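# Slide the pale stick through the wooden puzzle and lock it

## Task

Push the pale stick through the wooden puzzle's square opening until equal lengths protrude on each side and all six bars are locked together. The puzzle must end up sitting on the table surface, or on a flat item lying on the table, without touching anything attached to the table. Release it and withdraw both grippers. The result only counts if it stays assembled without the robot holding it.

## Robot and tools

Robot and frame. Two arms, left_arm and right_arm, each carrying a two-finger gripper. All reported poses share one scene frame: origin on the table surface midway between the arms, +z upward, +x pointing out across the table, and left_arm sitting on the +y side. The arm names say nothing about which side of a picture they appear on. In each gripper's own axes the fingers extend along +z and close along y. end_effector_position marks the spot between the finger pads, roughly 1 cm short of the tips.

Row layout (used by execute_actions and move). One row is 14 numbers, each in [-1, 1], always covering both arms: dx, dy, dz, rx, ry, rz, opening for left_arm, followed by the same seven for right_arm. dx to rz are an offset, expressed in that gripper's own axes, from the gripper's measured pose; 1.0 equals 0.6 m of travel or 180 degrees of turn, and rx, ry, rz form a single rotation vector. opening is absolute, not an offset: +1 is fully open (0.093 m), -1 is shut.

execute_actions(actions): a list of actions run one after another. Each action is a table of at most 15 rows; each row lasts one control step of 1/30 s, and if fewer than 15 rows are given the final row is repeated to fill the 15 steps. Every row in an action is an offset from the pose measured when that action began, not from the row before. For the first action of a call that starting pose is the one in the latest result for this scene. An empty list simply returns the current state and images.

move(target, speed, blocking): target is one row as above, offsets taken from the pose in the most recent result that showed one. Each gripper travels a straight line toward its goal and both finish together, taking 0.5 to 10 s; anything longer is cut off at 10 s. Rotation goes the short way. speed is in m/s, 0.002 to 0.5, default 0.25; turning is capped at twice that value in rad/s. Nothing is avoided on the way, not even the other arm. Grippers can lag, wander, and overshoot speed, especially near full reach. The opening is applied at the start. Faster contact and goals set deeper past the contact mean harder impacts. The result adds a move: line with the outcome (done, off_target, moving, held, fault), the limits that acted (paced means the sent pose was clipped; held means some steps were blocked, after which the arm may surge), and each gripper's remaining distance. With blocking=false you get a reply after 0.5 s while motion continues; call wait or stop before sending any further rows or moves.

wait(seconds): 0 to 10; arms keep their last command and a running move carries on, returning early if it finishes. stop(): brakes a running move (needs stopping distance; fingers are not halted). zoom_image(camera, region): camera is cam_high, cam_low, cam_left_wrist or cam_right_wrist; region is [x0, y0, x1, y1] in pixels of that camera's latest 672x504 image, origin top-left, no larger than 504 by 504. finished_scene(scene): give the current scene number to end it permanently; the puzzle must already be done and stable.

Motion behaviour. Each control step the commanded pose is clamped to within 70 mm and 16 degrees of the measured one, then joints follow by damped inverse kinematics, favouring position over orientation. A distant goal may need several actions, and after an action the arm only continues as far as its last clamped pose, so send the remainder next. Joint friction can leave the gripper up to about 31 mm off, and smaller commands may not move it at all. Elbows never fully straighten. Joint ranges (rad): waist -2.618 to 3.054, shoulder 0.000 to 3.142, elbow 0.000 to 3.142, wrist pitch -1.571 to 1.571, wrist yaw -1.571 to 1.571, wrist roll -2.094 to 2.094. To keep an arm still, send in a reply's first call the offset back to where it should be, then zeros later, always with its desired opening. The robot keeps executing the last command while you compose a reply.

Results. The state line lists each arm's end_effector_position (m) and end_effector_quat_wxyz; printed positions can drift from the truth at long reach. Hand target lines show where the controller is currently steering each gripper. A pose unreachable line means the clearance check altered or blocked that arm's command. Joint positions end with the finger gap in metres (floored at zero, so it only shows the real gap when unobstructed). Joint torques are total drive outputs with per-arm offset, scale and noise; friction can mimic or mask loads.

Gripping. grip_measured is the finger motor position on the opening scale. Pads meet near -0.94; each millimetre of object width adds about 0.0208; each gripper reads with its own fixed error up to about 0.02. Commanding below the width reading squeezes harder, up to roughly 50 to 62 N per pad (less for parts under about 5 mm thick); on a rigid flat part the reading settles at most about 0.21 under the width value. Keep resending the closing number to hold.

Heat. Holding loads warms motors. MOTOR HOT appears from 75 °C; at 90 °C that arm halts for 10 s, that threshold is then skipped for 5 minutes and re-applies afterwards; at 100 °C the arm goes limp and drops. Such events show as OVER-TEMPERATURE FAULT lines; any FAULT costs time.

Cameras. cam_high (about 0.77, -0.38, 1.02 m) and cam_low (about 1.31, 0.18, 0.41 m) are fixed; cam_left_wrist and cam_right_wrist ride on the hands. Images arrive in that order, each 672x504; calibration is approximate.

Avoid: the arms touching or pushing each other, knocking anything off the table, dropping or slamming parts, and forceful shoves. Occasional external tugs on held or loose items can occur. Finish by opening the grippers and backing away.

Each tool is called after "Request:" by a JSON object that holds its "api" and its "payload", one argument or row to a line.

## Session

Request:
{"api": "execute_actions", "payload": {
  "actions": []
}}

Scene clock: 0.00 s.
left_arm: end_effector_position=(+0.3751, +0.7204, +0.1169) grip_measured=+0.996 end_effector_quat_wxyz=(+0.718, -0.562, +0.378, +0.159) | right_arm: end_effector_position=(+0.3047, +0.1256, +0.1680) grip_measured=+0.996 end_effector_quat_wxyz=(-0.301, +0.121, +0.804, +0.499)
Joint positions: left_arm=[ 1.004  2.337  1.133  1.293 -0.341 -0.731  0.093] | right_arm=[ 0.443  2.123  1.694 -0.766 -1.219  1.091  0.093]
Joint velocities: left_arm=[-0.007 -0.002  0.007 -0.007 -0.037  0.037 -0.001] | right_arm=[-0.017  0.012 -0.027 -0.051  0.037  0.051  0.001]
Joint torques (N m, as the arm reports them, + toward a larger angle): no reading
Hand target (left_arm): +0.375, +0.720, +0.117; +0.718, -0.562, +0.378, +0.159
Hand target (right_arm): +0.305, +0.126, +0.168; -0.301, +0.121, +0.804, +0.499

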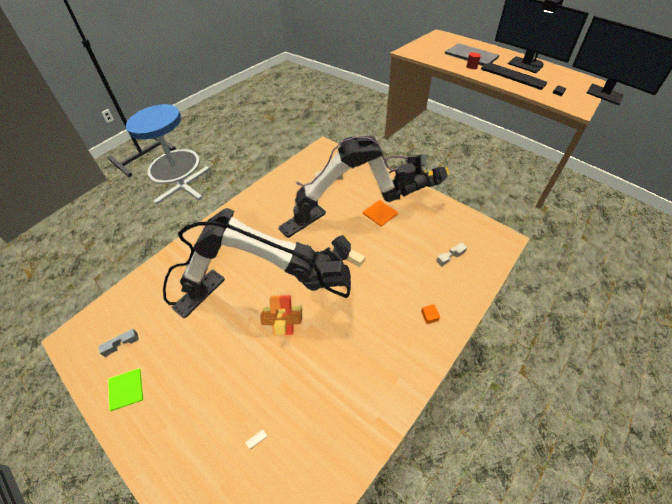

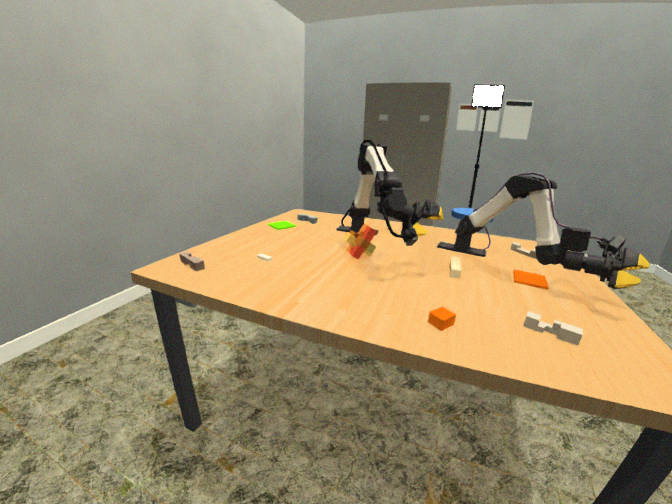

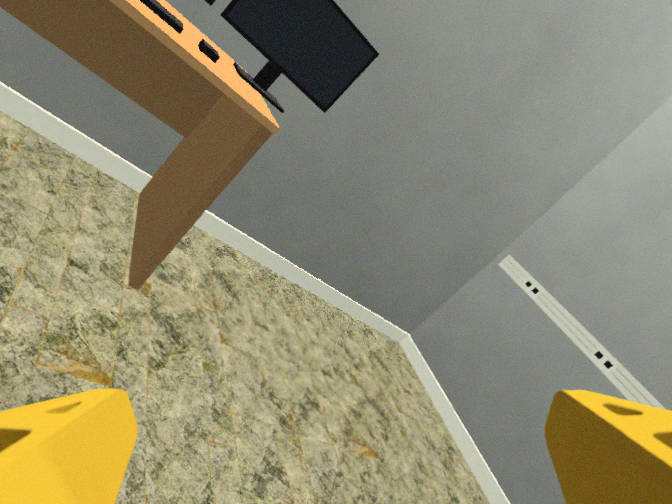

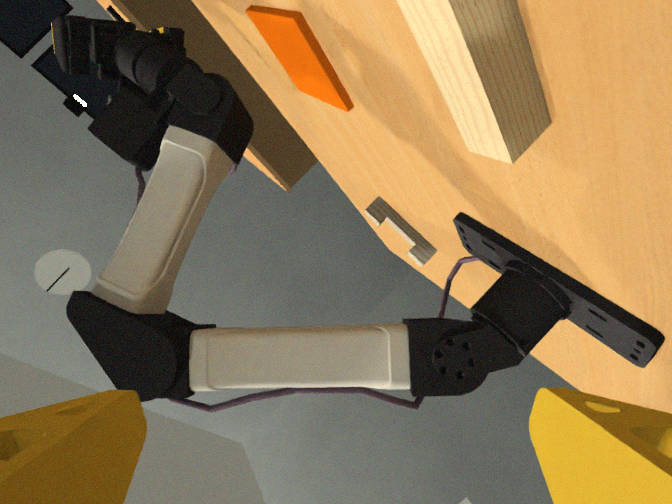

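Request:
{"api": "zoom_image", "payload": {
  "camera": "cam_high",
  "region": [230, 230, 390, 350]
}}

Request:
{"api": "zoom_image", "payload": {
  "camera": "cam_low",
  "region": [320, 205, 480, 290]
}}

Region (230, 230, 390, 350) of cam_high's 672x504 image, scaled by 3.150, with more detail than that image has; it fills the top 378 rows of this view, and the rest is white.

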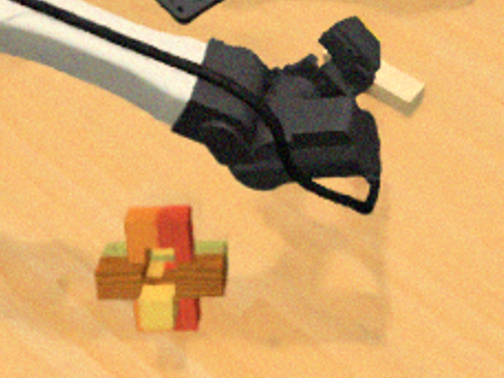

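Region (320, 205, 480, 290) of cam_low's 672x504 image, scaled by 3.150, with more detail than that image has; it fills the top 268 rows of this view, and the rest is white.

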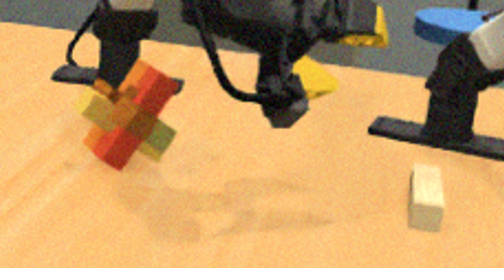

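Request:
{"api": "move", "payload": {
  "target": [0.013,-0.349,-0.721,0.129,0.584,0.457,1, 0.051,-0.024,-0.488,0.340,-0.205,-0.082,1],
  "speed": 0.25
}}

Scene clock: 17.50 s.
left_arm: end_effector_position=(+0.3536, +0.2564, +0.2102) grip_measured=+0.996 end_effector_quat_wxyz=(+0.043, +0.008, +0.999, +0.015) | right_arm: end_effector_position=(+0.3777, -0.1357, +0.2554) grip_measured=+0.996 end_effector_quat_wxyz=(+0.138, +0.001, +0.989, +0.047)
Joint positions: left_arm=[ 0.164  1.701  1.769 -1.551 -0.028  0.032  0.093] | right_arm=[ 0.17   1.93   2.217 -1.567 -0.021  0.26   0.093]
Joint velocities: left_arm=[ 0.037  0.002  0.007 -0.037  0.11   0.051 -0.   ] | right_arm=[ 0.002 -0.007 -0.002  0.037 -0.007 -0.037  0.   ]
Joint torques (N m, as the arm reports them, + toward a larger angle): left_arm=[-0.54 -7.52  9.37  0.43  0.14  0.17] | right_arm=[-0.28 -9.88  7.85  0.87  0.14 -0.01]
Hand target (left_arm): +0.358, +0.254, +0.217; +0.056, +0.012, +0.998, +0.013
Hand target (right_arm): +0.376, -0.139, +0.270; +0.158, -0.002, +0.987, +0.043
Off the commanded pose (left_arm): 0.012 m, 5 deg.
Off the commanded pose (right_arm): 0.015 m, 17 deg; orientation clipped at the last step of the last action.
joint sent to its limit (left arm) — the command would take joint 4 (wrist pitch) past its lower limit, so that joint was sent only as far as its limit.
joint sent to its limit (right arm) — the command would take joint 4 (wrist pitch) past its lower limit, so that joint was sent only as far as its limit.
move: off_target (left_arm, right_arm); limits=paced
camera_calibration (this result's frames):
cam_left_wrist: T_world_to_cam=[[-0.00620339, -0.999039, -0.0433965, 0.266752], [-0.939263, -0.00907052, 0.343079, 0.299843], [-0.343142, 0.042889, -0.938304, 0.387154], [0, 0, 0, 1]] pos_world=[0.416136, 0.252611, 0.271974]
cam_right_wrist: T_world_to_cam=[[0.0116497, -0.994202, -0.106895, -0.106947], [-0.988385, -0.0276483, 0.149432, 0.371114], [-0.151521, 0.103913, -0.982977, 0.399759], [0, 0, 0, 1]] pos_world=[0.428621, -0.137606, 0.326066]

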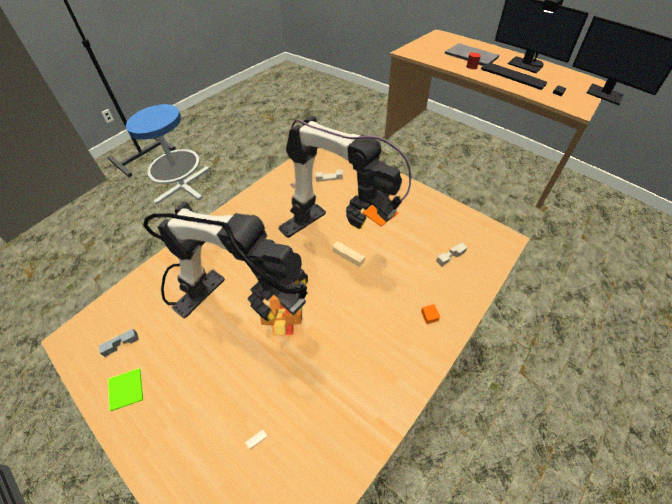

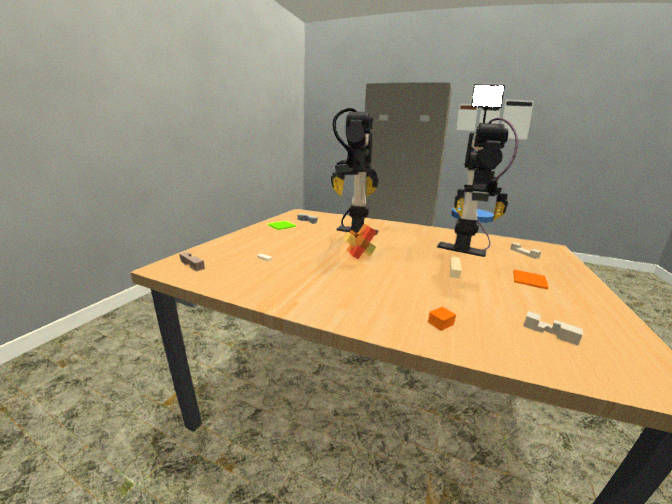

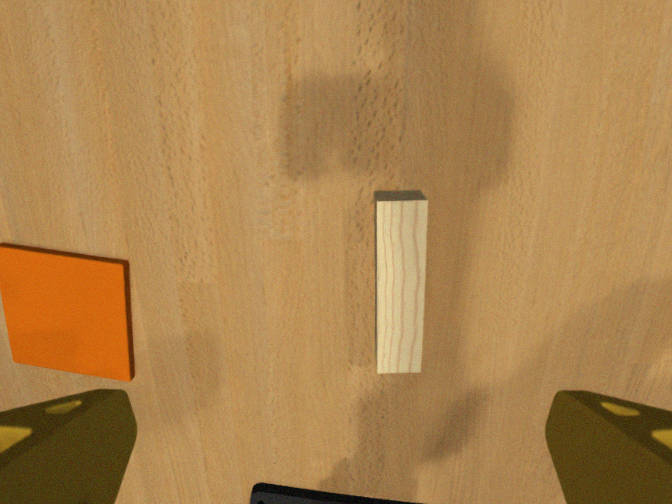

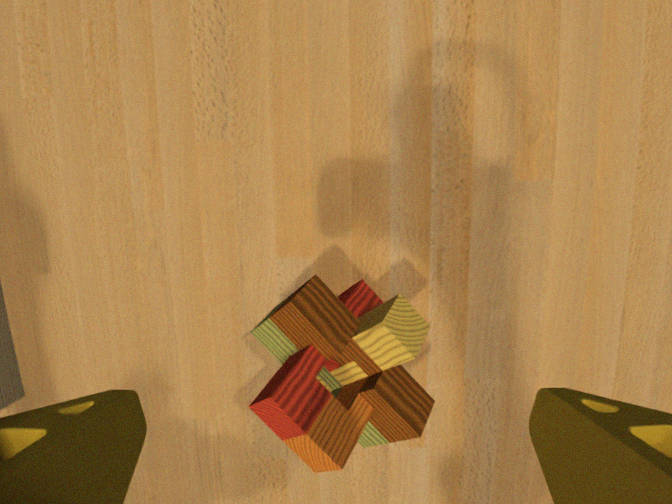

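Request:
{"api": "zoom_image", "payload": {
  "camera": "cam_right_wrist",
  "region": [220, 250, 470, 500]
}}

Request:
{"api": "zoom_image", "payload": {
  "camera": "cam_low",
  "region": [330, 210, 394, 270]
}}

Region (220, 250, 470, 500) of cam_right_wrist's 672x504 image, scaled by 2.016, with more detail than that image has.

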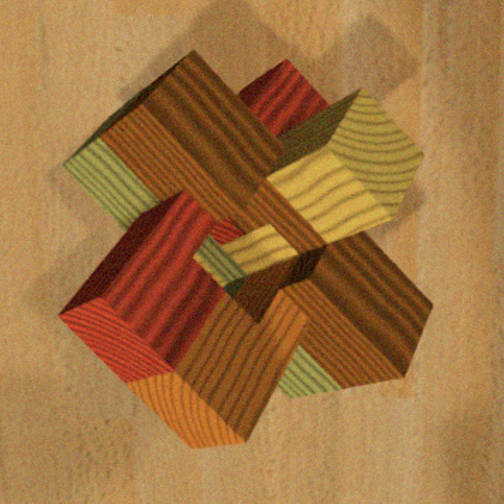

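Region (330, 210, 394, 270) of cam_low's 672x504 image, scaled by 7.875, with more detail than that image has; it fills the top 472 rows of this view, and the rest is white.

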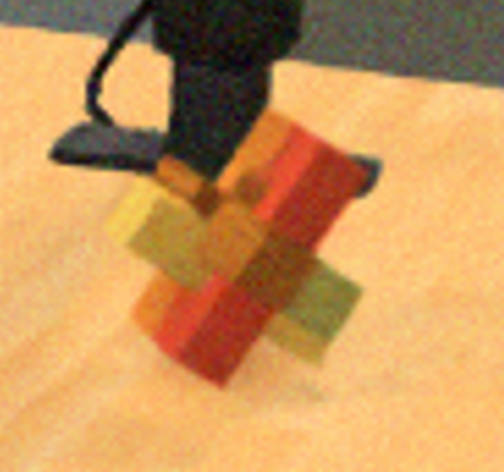

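Request:
{"api": "move", "payload": {
  "target": [0.040,-0.063,0.212,0.009,0.027,-0.016,0.4, 0.2217,0.081,0.1167,0.111,-0.044,0.236,1],
  "speed": 0.15
}}

Scene clock: 48.37 s.
left_arm: end_effector_position=(+0.3415, +0.2240, +0.0857) grip_measured=+0.402 end_effector_quat_wxyz=(+0.005, -0.018, +1.000, +0.003) | right_arm: end_effector_position=(+0.2741, -0.0741, +0.1648) grip_measured=+0.996 end_effector_quat_wxyz=(+0.173, +0.387, +0.904, -0.056)
Joint positions: left_arm=[ 0.07   1.701  1.273 -1.133 -0.007 -0.115  0.065] | right_arm=[ 0.628  1.717  1.562 -1.361  0.361  1.511  0.093]
Joint velocities: left_arm=[-0.017  0.007  0.007 -0.051  0.007 -0.095  0.   ] | right_arm=[-0.012  0.002 -0.002 -0.066 -0.066 -0.022  0.   ]
Joint torques (N m, as the arm reports them, + toward a larger angle): left_arm=[-0.74 -8.    5.55  0.39  0.14  0.03] | right_arm=[ 0.33 -6.28  4.36  0.29  0.4   0.08]
Hand target (left_arm): +0.339, +0.221, +0.081; +0.002, -0.017, +1.000, +0.000
Hand target (right_arm): +0.270, -0.079, +0.156; +0.171, +0.385, +0.904, -0.077
Off the commanded pose (left_arm): 0.006 m, 1 deg.
Off the commanded pose (right_arm): 0.011 m, 2 deg.
move: off_target (right_arm)
camera_calibration (this result's frames):
cam_left_wrist: T_world_to_cam=[[0.0429383, -0.998894, -0.0191556, 0.210036], [-0.909242, -0.0470162, 0.413603, 0.323093], [-0.414047, -0.00034233, -0.910256, 0.299094], [0, 0, 0, 1]] pos_world=[0.40859, 0.225097, 0.142644]
cam_right_wrist: T_world_to_cam=[[-0.717303, -0.695167, -0.0471171, 0.157912], [-0.696673, 0.71449, 0.0644276, 0.2731], [-0.0111232, 0.0790393, -0.996809, 0.250577], [0, 0, 0, 1]] pos_world=[0.306319, -0.105158, 0.239622]

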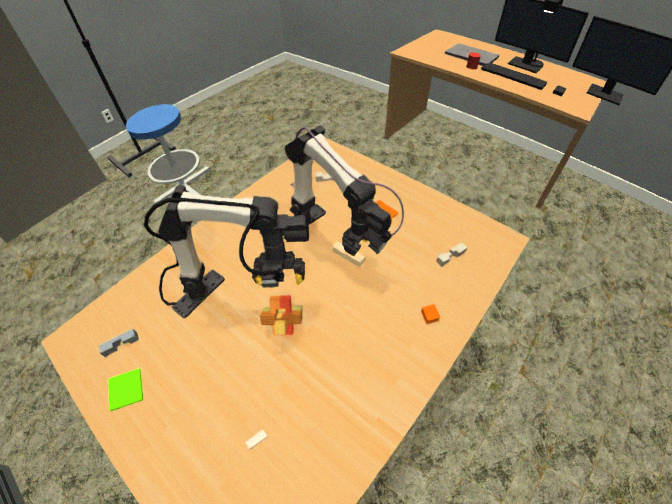

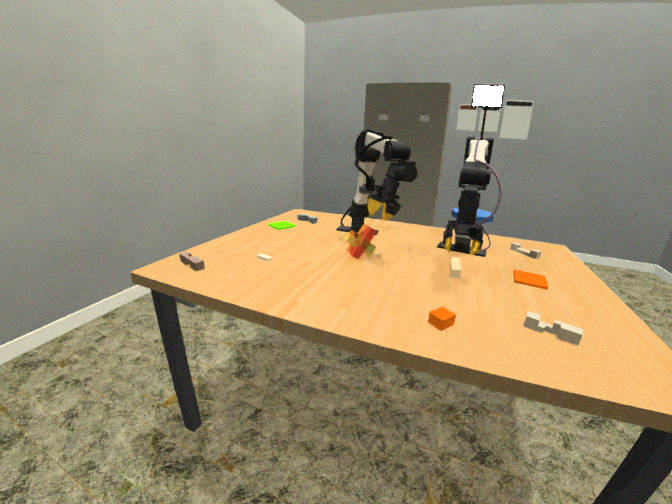

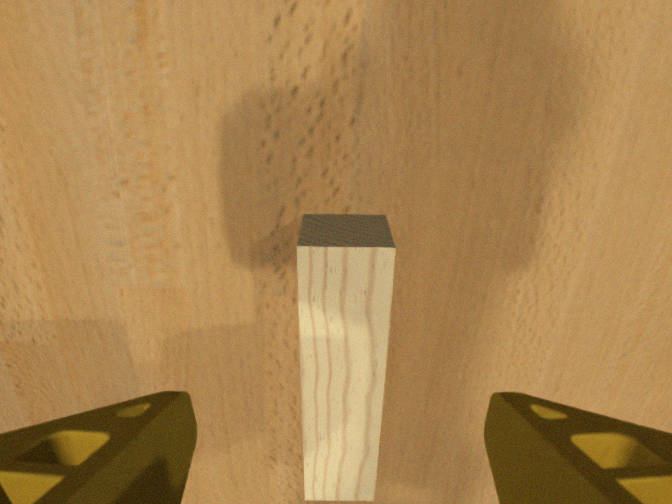

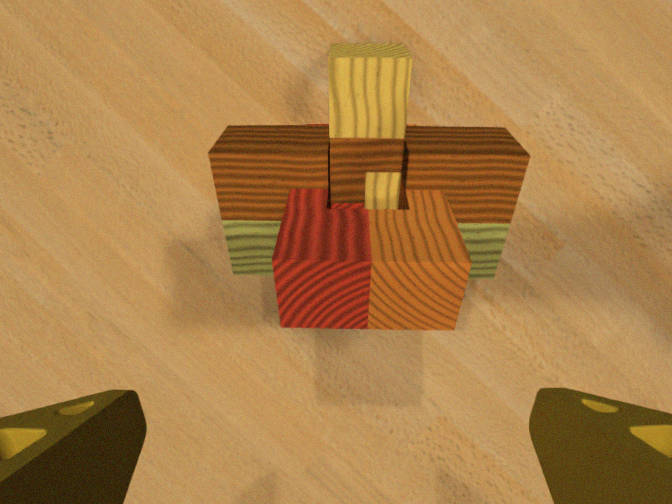

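Request:
{"api": "move", "payload": {
  "target": [0,-0.002,0.122,0,0,0,0.4, -0.007,-0.017,0.143,0.015,-0.006,-0.004,1],
  "speed": 0.06
}}

Scene clock: 56.40 s.
left_arm: end_effector_position=(+0.3456, +0.2237, +0.0215) grip_measured=+0.402 end_effector_quat_wxyz=(+0.014, -0.018, +1.000, +0.002) | right_arm: end_effector_position=(+0.2926, -0.0986, +0.0941) grip_measured=+0.996 end_effector_quat_wxyz=(+0.169, +0.387, +0.904, -0.071)
Joint positions: left_arm=[ 0.07   1.777  1.094 -0.86  -0.007 -0.115  0.065] | right_arm=[ 0.535  1.748  1.315 -1.081  0.364  1.416  0.093]
Joint velocities: left_arm=[ 0.002 -0.017  0.017 -0.051  0.037 -0.037  0.   ] | right_arm=[-0.007 -0.012 -0.032 -0.022  0.007  0.007  0.   ]
Joint torques (N m, as the arm reports them, + toward a larger angle): left_arm=[-0.6  -7.26  5.23  0.42  0.06  0.04] | right_arm=[-1.03 -6.56  4.22  0.56  0.43 -0.01]
Hand target (left_arm): +0.341, +0.222, +0.013; +0.005, -0.018, +1.000, +0.003
Hand target (right_arm): +0.293, -0.104, +0.086; +0.171, +0.385, +0.903, -0.082
Off the commanded pose (left_arm): 0.010 m, 1 deg.
Off the commanded pose (right_arm): 0.010 m, 1 deg.
move: done
camera_calibration (this result's frames):
cam_left_wrist: T_world_to_cam=[[0.0436421, -0.998903, -0.0169621, 0.208018], [-0.916473, -0.0467881, 0.397352, 0.356151], [-0.397709, -0.00179598, -0.91751, 0.23719], [0, 0, 0, 1]] pos_world=[0.411657, 0.22488, 0.079635]
cam_right_wrist: T_world_to_cam=[[-0.721057, -0.692684, -0.0162915, 0.149249], [-0.692232, 0.719175, 0.0600151, 0.307587], [-0.0298551, 0.0545518, -0.998065, 0.185401], [0, 0, 0, 1]] pos_world=[0.326074, -0.127941, 0.169014]

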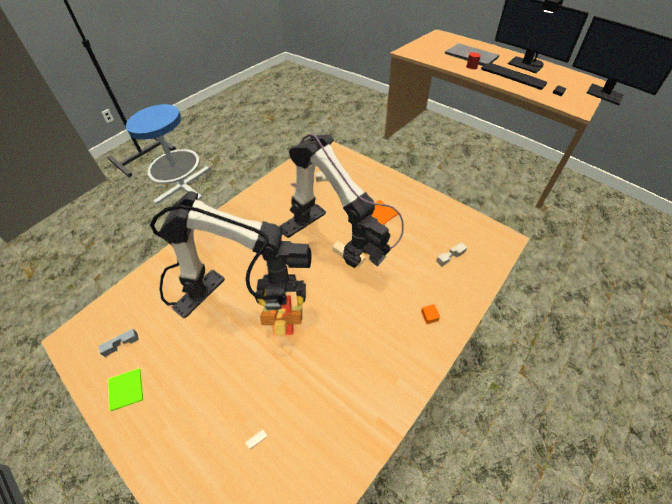

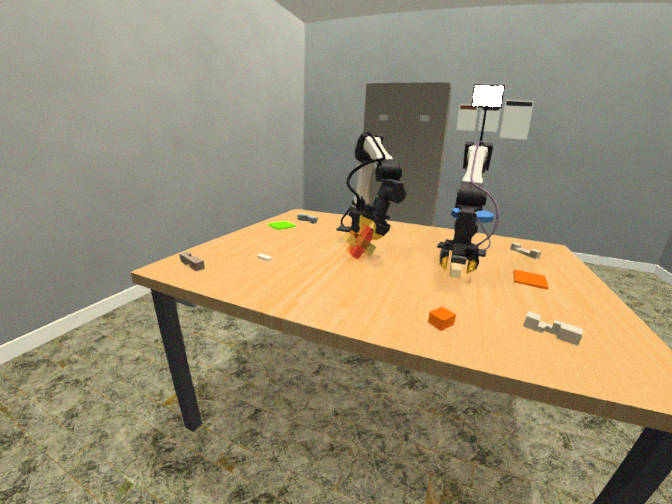

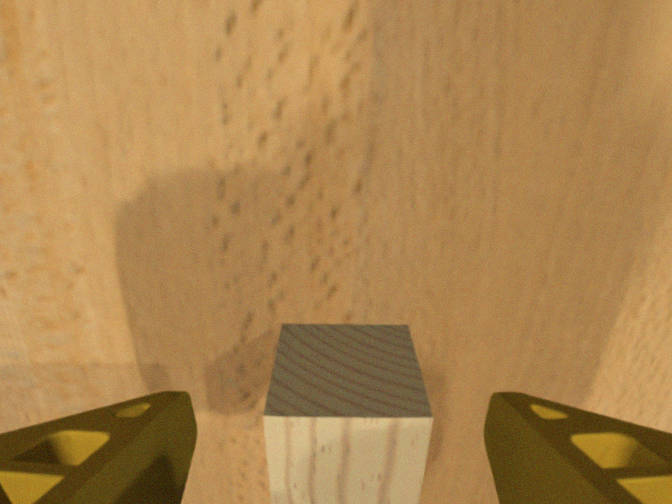

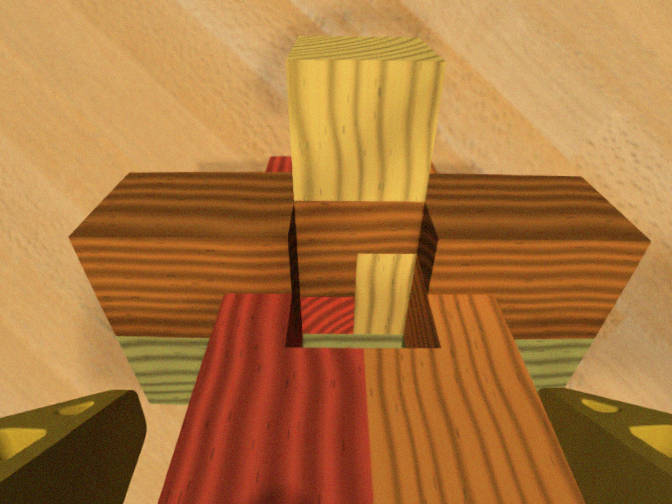

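Request:
{"api": "move", "payload": {
  "target": [0.027,0,0.038,0,0.008,0,0.4, 0,-0.02,0.012,0,0,0,1],
  "speed": 0.03
}}

Scene clock: 59.60 s.
left_arm: end_effector_position=(+0.3341, +0.2246, +0.0055) grip_measured=+0.402 end_effector_quat_wxyz=(+0.007, -0.018, +1.000, +0.003) | right_arm: end_effector_position=(+0.2865, -0.1053, +0.0882) grip_measured=+0.996 end_effector_quat_wxyz=(+0.166, +0.385, +0.905, -0.076)
Joint positions: left_arm=[ 0.07   1.777  1.023 -0.803 -0.007 -0.115  0.065] | right_arm=[ 0.529  1.729  1.269 -1.062  0.364  1.409  0.093]
Joint velocities: left_arm=[-0.012  0.007 -0.012  0.066 -0.066 -0.037 -0.001] | right_arm=[ 0.007 -0.007  0.012 -0.022 -0.051 -0.007 -0.001]
Joint torques (N m, as the arm reports them, + toward a larger angle): left_arm=[-0.66 -7.5   4.93  0.42  0.11  0.04] | right_arm=[-1.04 -8.48  4.09  0.58  0.32  0.01]
Hand target (left_arm): +0.330, +0.223, -0.001; +0.002, -0.018, +1.000, +0.002
Hand target (right_arm): +0.286, -0.109, +0.087; +0.169, +0.387, +0.904, -0.071
Off the commanded pose (left_arm): 0.008 m, 1 deg.
Off the commanded pose (right_arm): 0.004 m, 1 deg.
move: done
camera_calibration (this result's frames):
cam_left_wrist: T_world_to_cam=[[0.0433984, -0.998884, -0.0186397, 0.209248], [-0.910948, -0.0472251, 0.40981, 0.35015], [-0.410233, -0.000805345, -0.911981, 0.221898], [0, 0, 0, 1]] pos_world=[0.400917, 0.225729, 0.0627723]
cam_right_wrist: T_world_to_cam=[[-0.720449, -0.693491, -0.00487821, 0.138838], [-0.692407, 0.718892, 0.0613685, 0.308461], [-0.0390516, 0.0475906, -0.998103, 0.181564], [0, 0, 0, 1]] pos_world=[0.320697, -0.134108, 0.162967]

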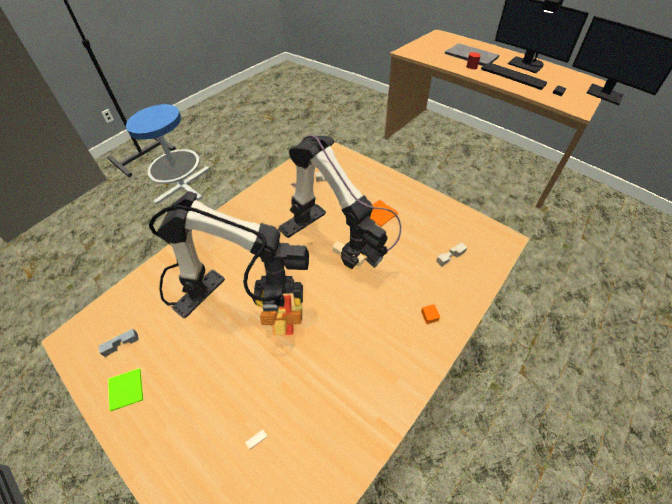

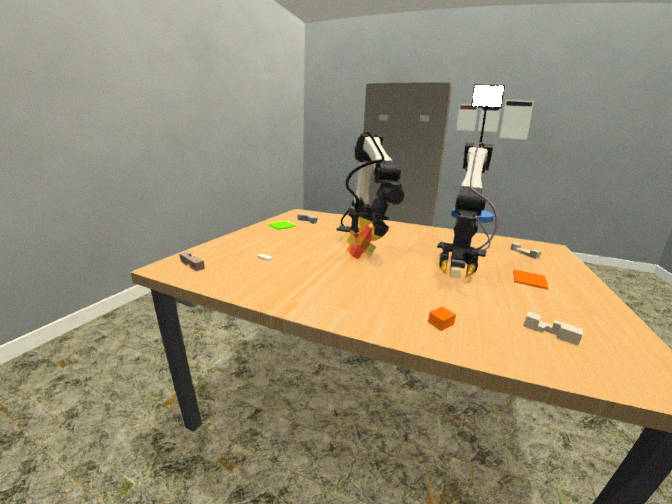

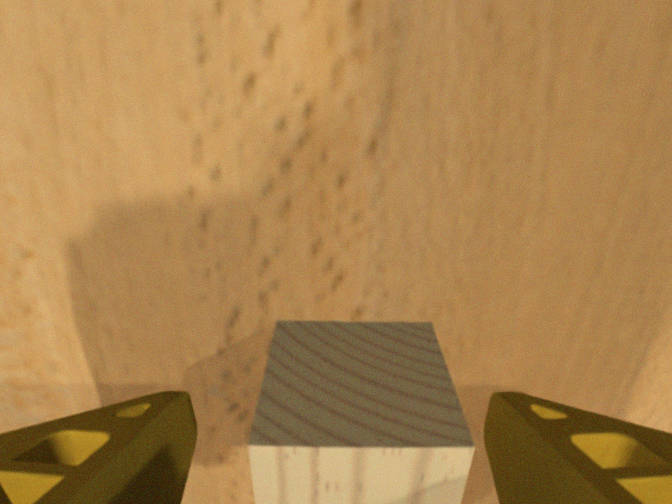

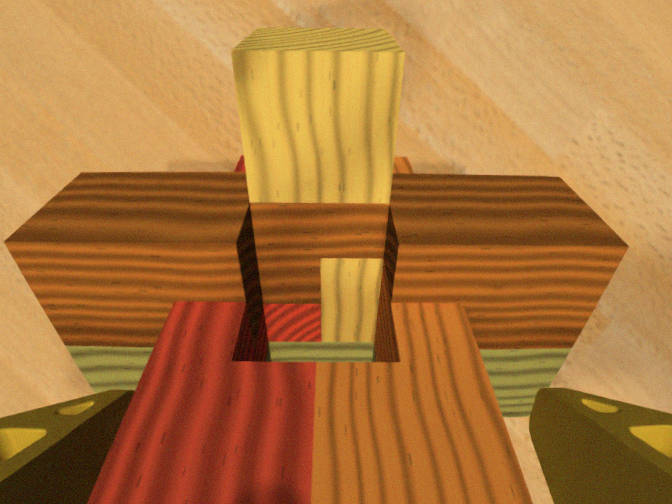

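Request:
{"api": "move", "payload": {
  "target": [0,0,0,0,0,0,-0.5, 0,0.006,0,0,0,0,0.12],
  "speed": 0.03
}}

Scene clock: 61.07 s.
left_arm: end_effector_position=(+0.3351, +0.2245, +0.0056) grip_measured=-0.465 end_effector_quat_wxyz=(+0.009, -0.018, +1.000, +0.003) | right_arm: end_effector_position=(+0.2872, -0.1046, +0.0881) grip_measured=+0.161 end_effector_quat_wxyz=(+0.166, +0.386, +0.905, -0.074)
Joint positions: left_arm=[ 0.07   1.777  1.023 -0.799 -0.007 -0.115  0.023] | right_arm=[ 0.529  1.729  1.269 -1.058  0.362  1.408  0.053]
Joint velocities: left_arm=[ 0.012  0.002  0.002  0.022 -0.022 -0.007  0.   ] | right_arm=[-0.007 -0.002 -0.002  0.037  0.022 -0.007 -0.001]
Joint torques (N m, as the arm reports them, + toward a larger angle): left_arm=[-0.19 -8.23  6.59  0.28  0.1   0.09] | right_arm=[-0.16 -6.07  7.03  0.35  0.29  0.08]
Hand target (left_arm): +0.334, +0.225, +0.006; +0.007, -0.018, +1.000, +0.003
Hand target (right_arm): +0.289, -0.103, +0.088; +0.166, +0.386, +0.905, -0.076
Off the commanded pose (left_arm): 0.001 m, 0 deg.
Off the commanded pose (right_arm): 0.003 m, 0 deg.
move: done
camera_calibration (this result's frames):
cam_left_wrist: T_world_to_cam=[[0.0430943, -0.998906, -0.0181347, 0.209229], [-0.912671, -0.046745, 0.406013, 0.351554], [-0.406417, -0.000945874, -0.913687, 0.221091], [0, 0, 0, 1]] pos_world=[0.401692, 0.225642, 0.0630672]
cam_right_wrist: T_world_to_cam=[[-0.720143, -0.693766, -0.00906353, 0.140079], [-0.69287, 0.718405, 0.0618529, 0.308473], [-0.0364002, 0.0508228, -0.998044, 0.18111], [0, 0, 0, 1]] pos_world=[0.321201, -0.13363, 0.162945]

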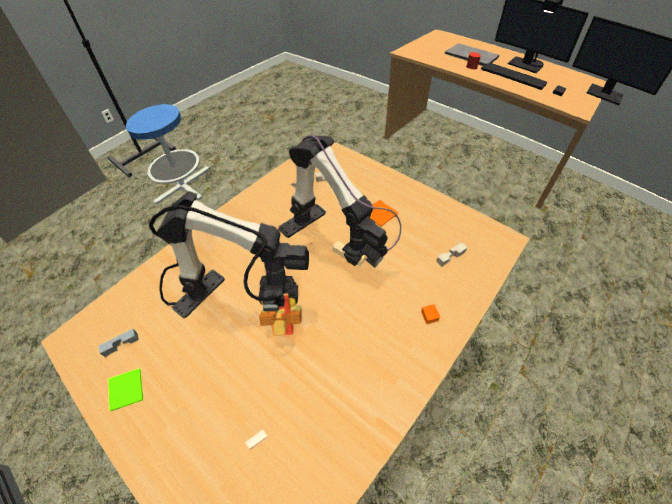

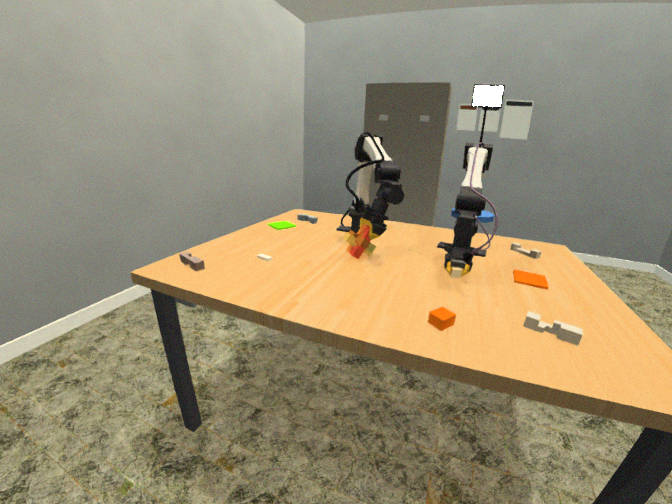

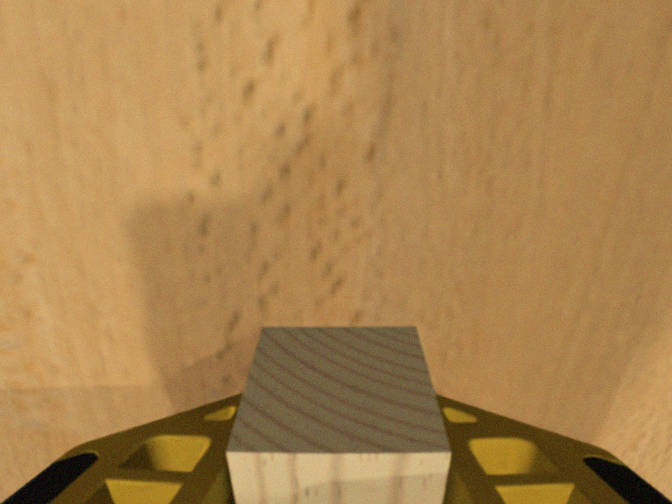

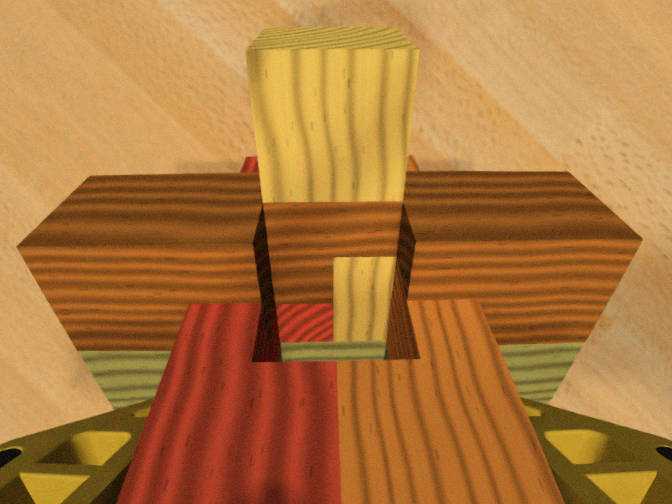

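Request:
{"api": "move", "payload": {
  "target": [0,0,-0.22,0,0,0,-0.5, -0.036,0,-0.093,0,0,0,0.12],
  "speed": 0.1
}}

Scene clock: 64.63 s.
left_arm: end_effector_position=(+0.3297, +0.2250, +0.1226) grip_measured=-0.465 end_effector_quat_wxyz=(-0.012, -0.018, +1.000, +0.005) | right_arm: end_effector_position=(+0.2804, -0.1060, +0.1281) grip_measured=+0.162 end_effector_quat_wxyz=(+0.145, +0.382, +0.908, -0.091)
Joint positions: left_arm=[ 0.07   1.673  1.388 -1.312 -0.007 -0.115  0.023] | right_arm=[ 0.529  1.729  1.434 -1.276  0.345  1.408  0.053]
Joint velocities: left_arm=[-0.007 -0.002  0.007 -0.007  0.022  0.007  0.   ] | right_arm=[-0.007 -0.002 -0.007 -0.022 -0.066 -0.007  0.001]
Joint torques (N m, as the arm reports them, + toward a larger angle): left_arm=[-0.06 -9.62  9.44  0.15  0.1   0.14] | right_arm=[-0.2  -9.17  8.77  0.12  0.41  0.12]
Hand target (left_arm): +0.334, +0.225, +0.137; +0.009, -0.018, +1.000, +0.003
Hand target (right_arm): +0.286, -0.105, +0.148; +0.167, +0.386, +0.904, -0.074
Off the commanded pose (left_arm): 0.015 m, 3 deg.
Off the commanded pose (right_arm): 0.021 m, 3 deg.
move: off_target (left_arm, right_arm)
camera_calibration (this result's frames):
cam_left_wrist: T_world_to_cam=[[0.0421847, -0.998834, -0.0234558, 0.212953], [-0.894051, -0.0482178, 0.445362, 0.288438], [-0.445974, 0.00218319, -0.895043, 0.335903], [0, 0, 0, 1]] pos_world=[0.398699, 0.225879, 0.177184]
cam_right_wrist: T_world_to_cam=[[-0.719005, -0.693886, 0.0394189, 0.128095], [-0.68928, 0.7192, 0.0874343, 0.298035], [-0.0890195, 0.035695, -0.99539, 0.233616], [0, 0, 0, 1]] pos_world=[0.318327, -0.133802, 0.201431]

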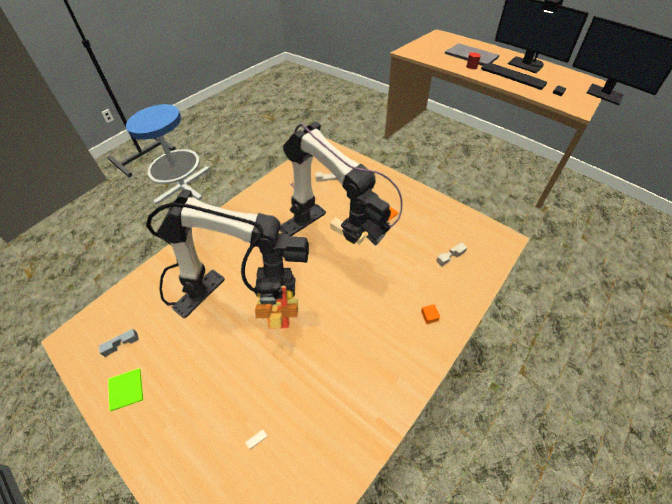

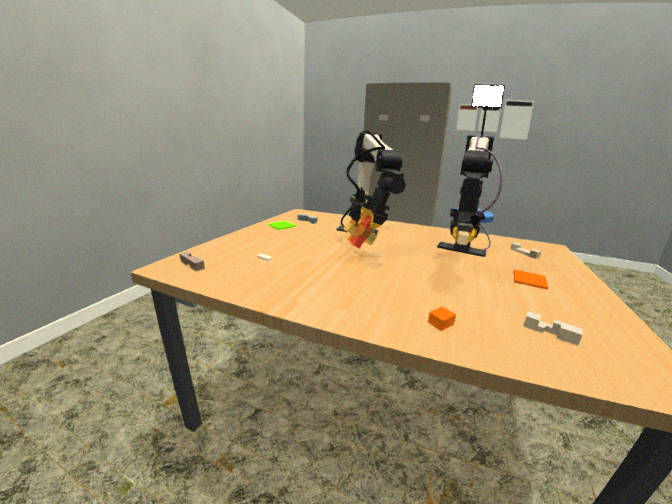

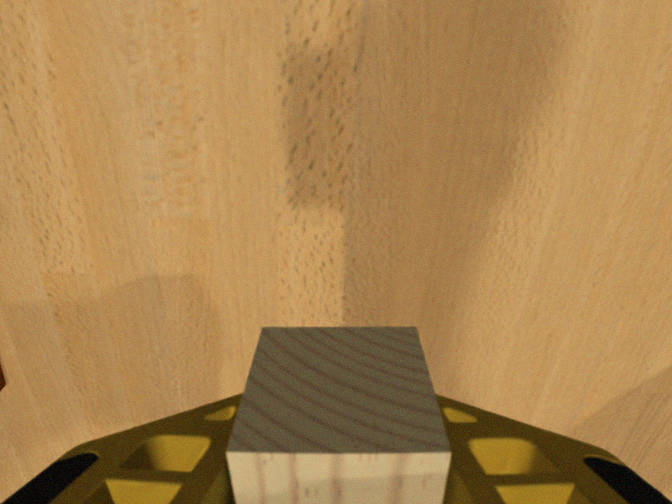

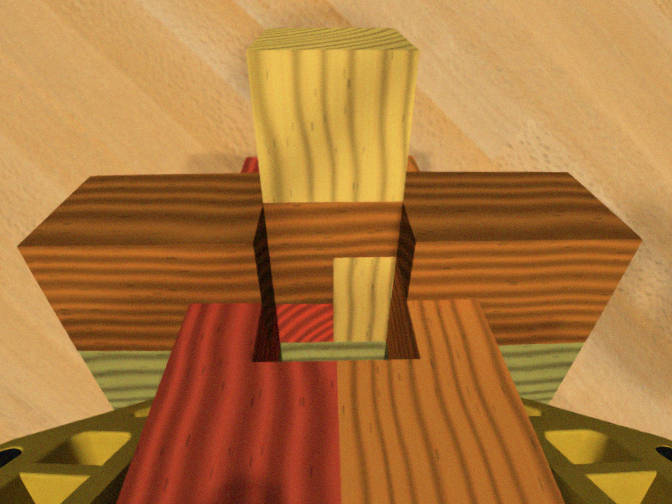

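Request:
{"api": "move", "payload": {
  "target": [-0.007,-0.14,-0.218,0.2073,-0.4827,0.2038,-0.5, -0.04,0.219,-0.02,-0.4027,-0.2618,-0.3389,0.12],
  "speed": 0.15
}}

Scene clock: 77.63 s.
left_arm: end_effector_position=(+0.3407, +0.1408, +0.2588) grip_measured=-0.464 end_effector_quat_wxyz=(+0.665, +0.259, +0.649, -0.264) | right_arm: end_effector_position=(+0.3787, -0.0331, +0.1100) grip_measured=+0.160 end_effector_quat_wxyz=(+0.533, -0.298, +0.759, +0.226)
Joint positions: left_arm=[ 0.202  0.948  0.405  0.575  0.81  -0.022  0.023] | right_arm=[ 0.251  1.678  0.622  0.688 -0.413 -0.127  0.053]
Joint velocities: left_arm=[-0.012  0.007 -0.007  0.007  0.007 -0.051  0.   ] | right_arm=[-0.012 -0.007 -0.007  0.022 -0.051  0.066  0.   ]
Joint torques (N m, as the arm reports them, + toward a larger angle): left_arm=[ 0.   -0.3   7.11  1.99  0.1   0.05] | right_arm=[-1.18 -6.93  6.98  3.08 -0.32  0.01]
Hand target (left_arm): +0.341, +0.141, +0.254; +0.665, +0.258, +0.648, -0.265
Hand target (right_arm): +0.388, -0.029, +0.141; +0.581, -0.305, +0.719, +0.229
Off the commanded pose (left_arm): 0.006 m, 2 deg.
Off the commanded pose (right_arm): 0.032 m, 7 deg.
move: off_target (right_arm)
camera_calibration (this result's frames):
cam_left_wrist: T_world_to_cam=[[-0.677262, -0.735722, 0.00542497, 0.33217], [-0.299881, 0.269304, -0.915176, 0.338628], [0.671854, -0.62144, -0.403018, 0.042508], [0, 0, 0, 1]] pos_world=[0.297955, 0.179607, 0.325233]
cam_right_wrist: T_world_to_cam=[[0.701592, -0.711841, -0.0324225, -0.280629], [-0.509234, -0.469035, -0.721587, 0.296412], [0.498448, 0.52277, -0.691565, -0.0180541], [0, 0, 0, 1]] pos_world=[0.356829, -0.0512974, 0.192302]

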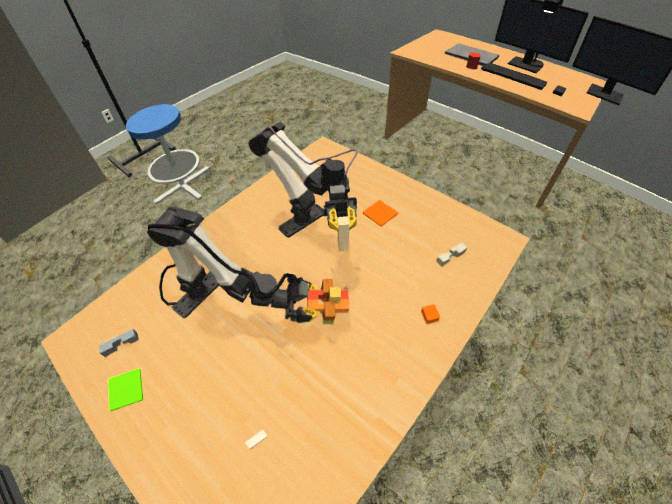

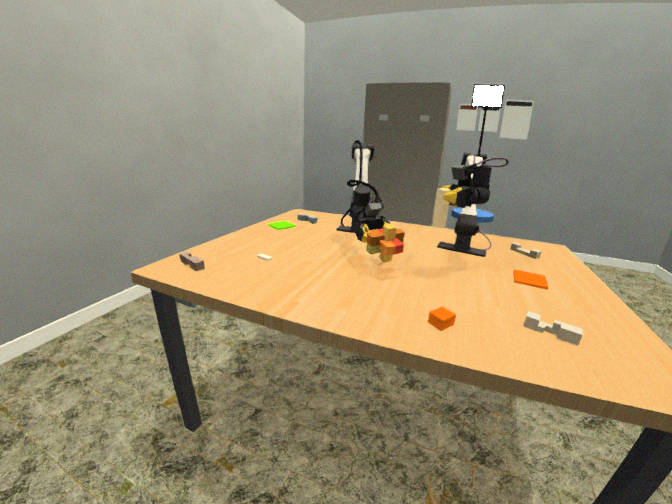

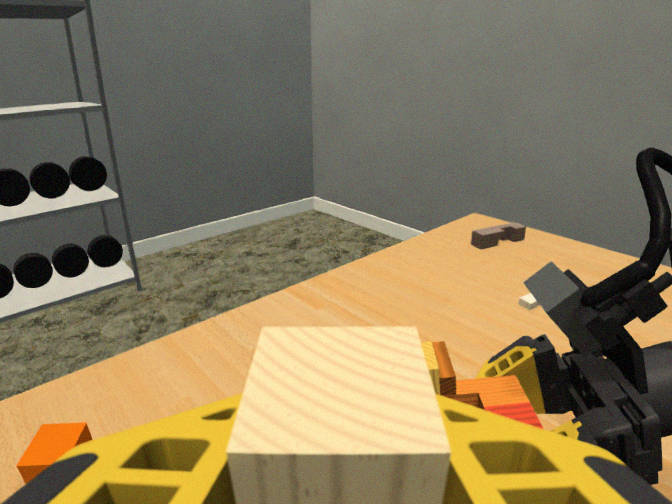

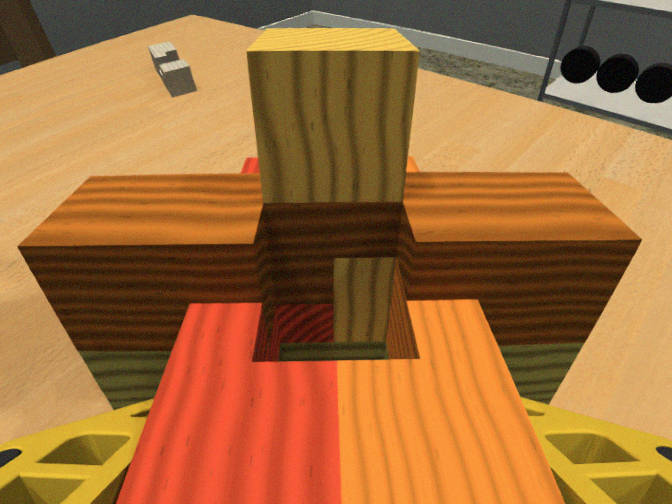

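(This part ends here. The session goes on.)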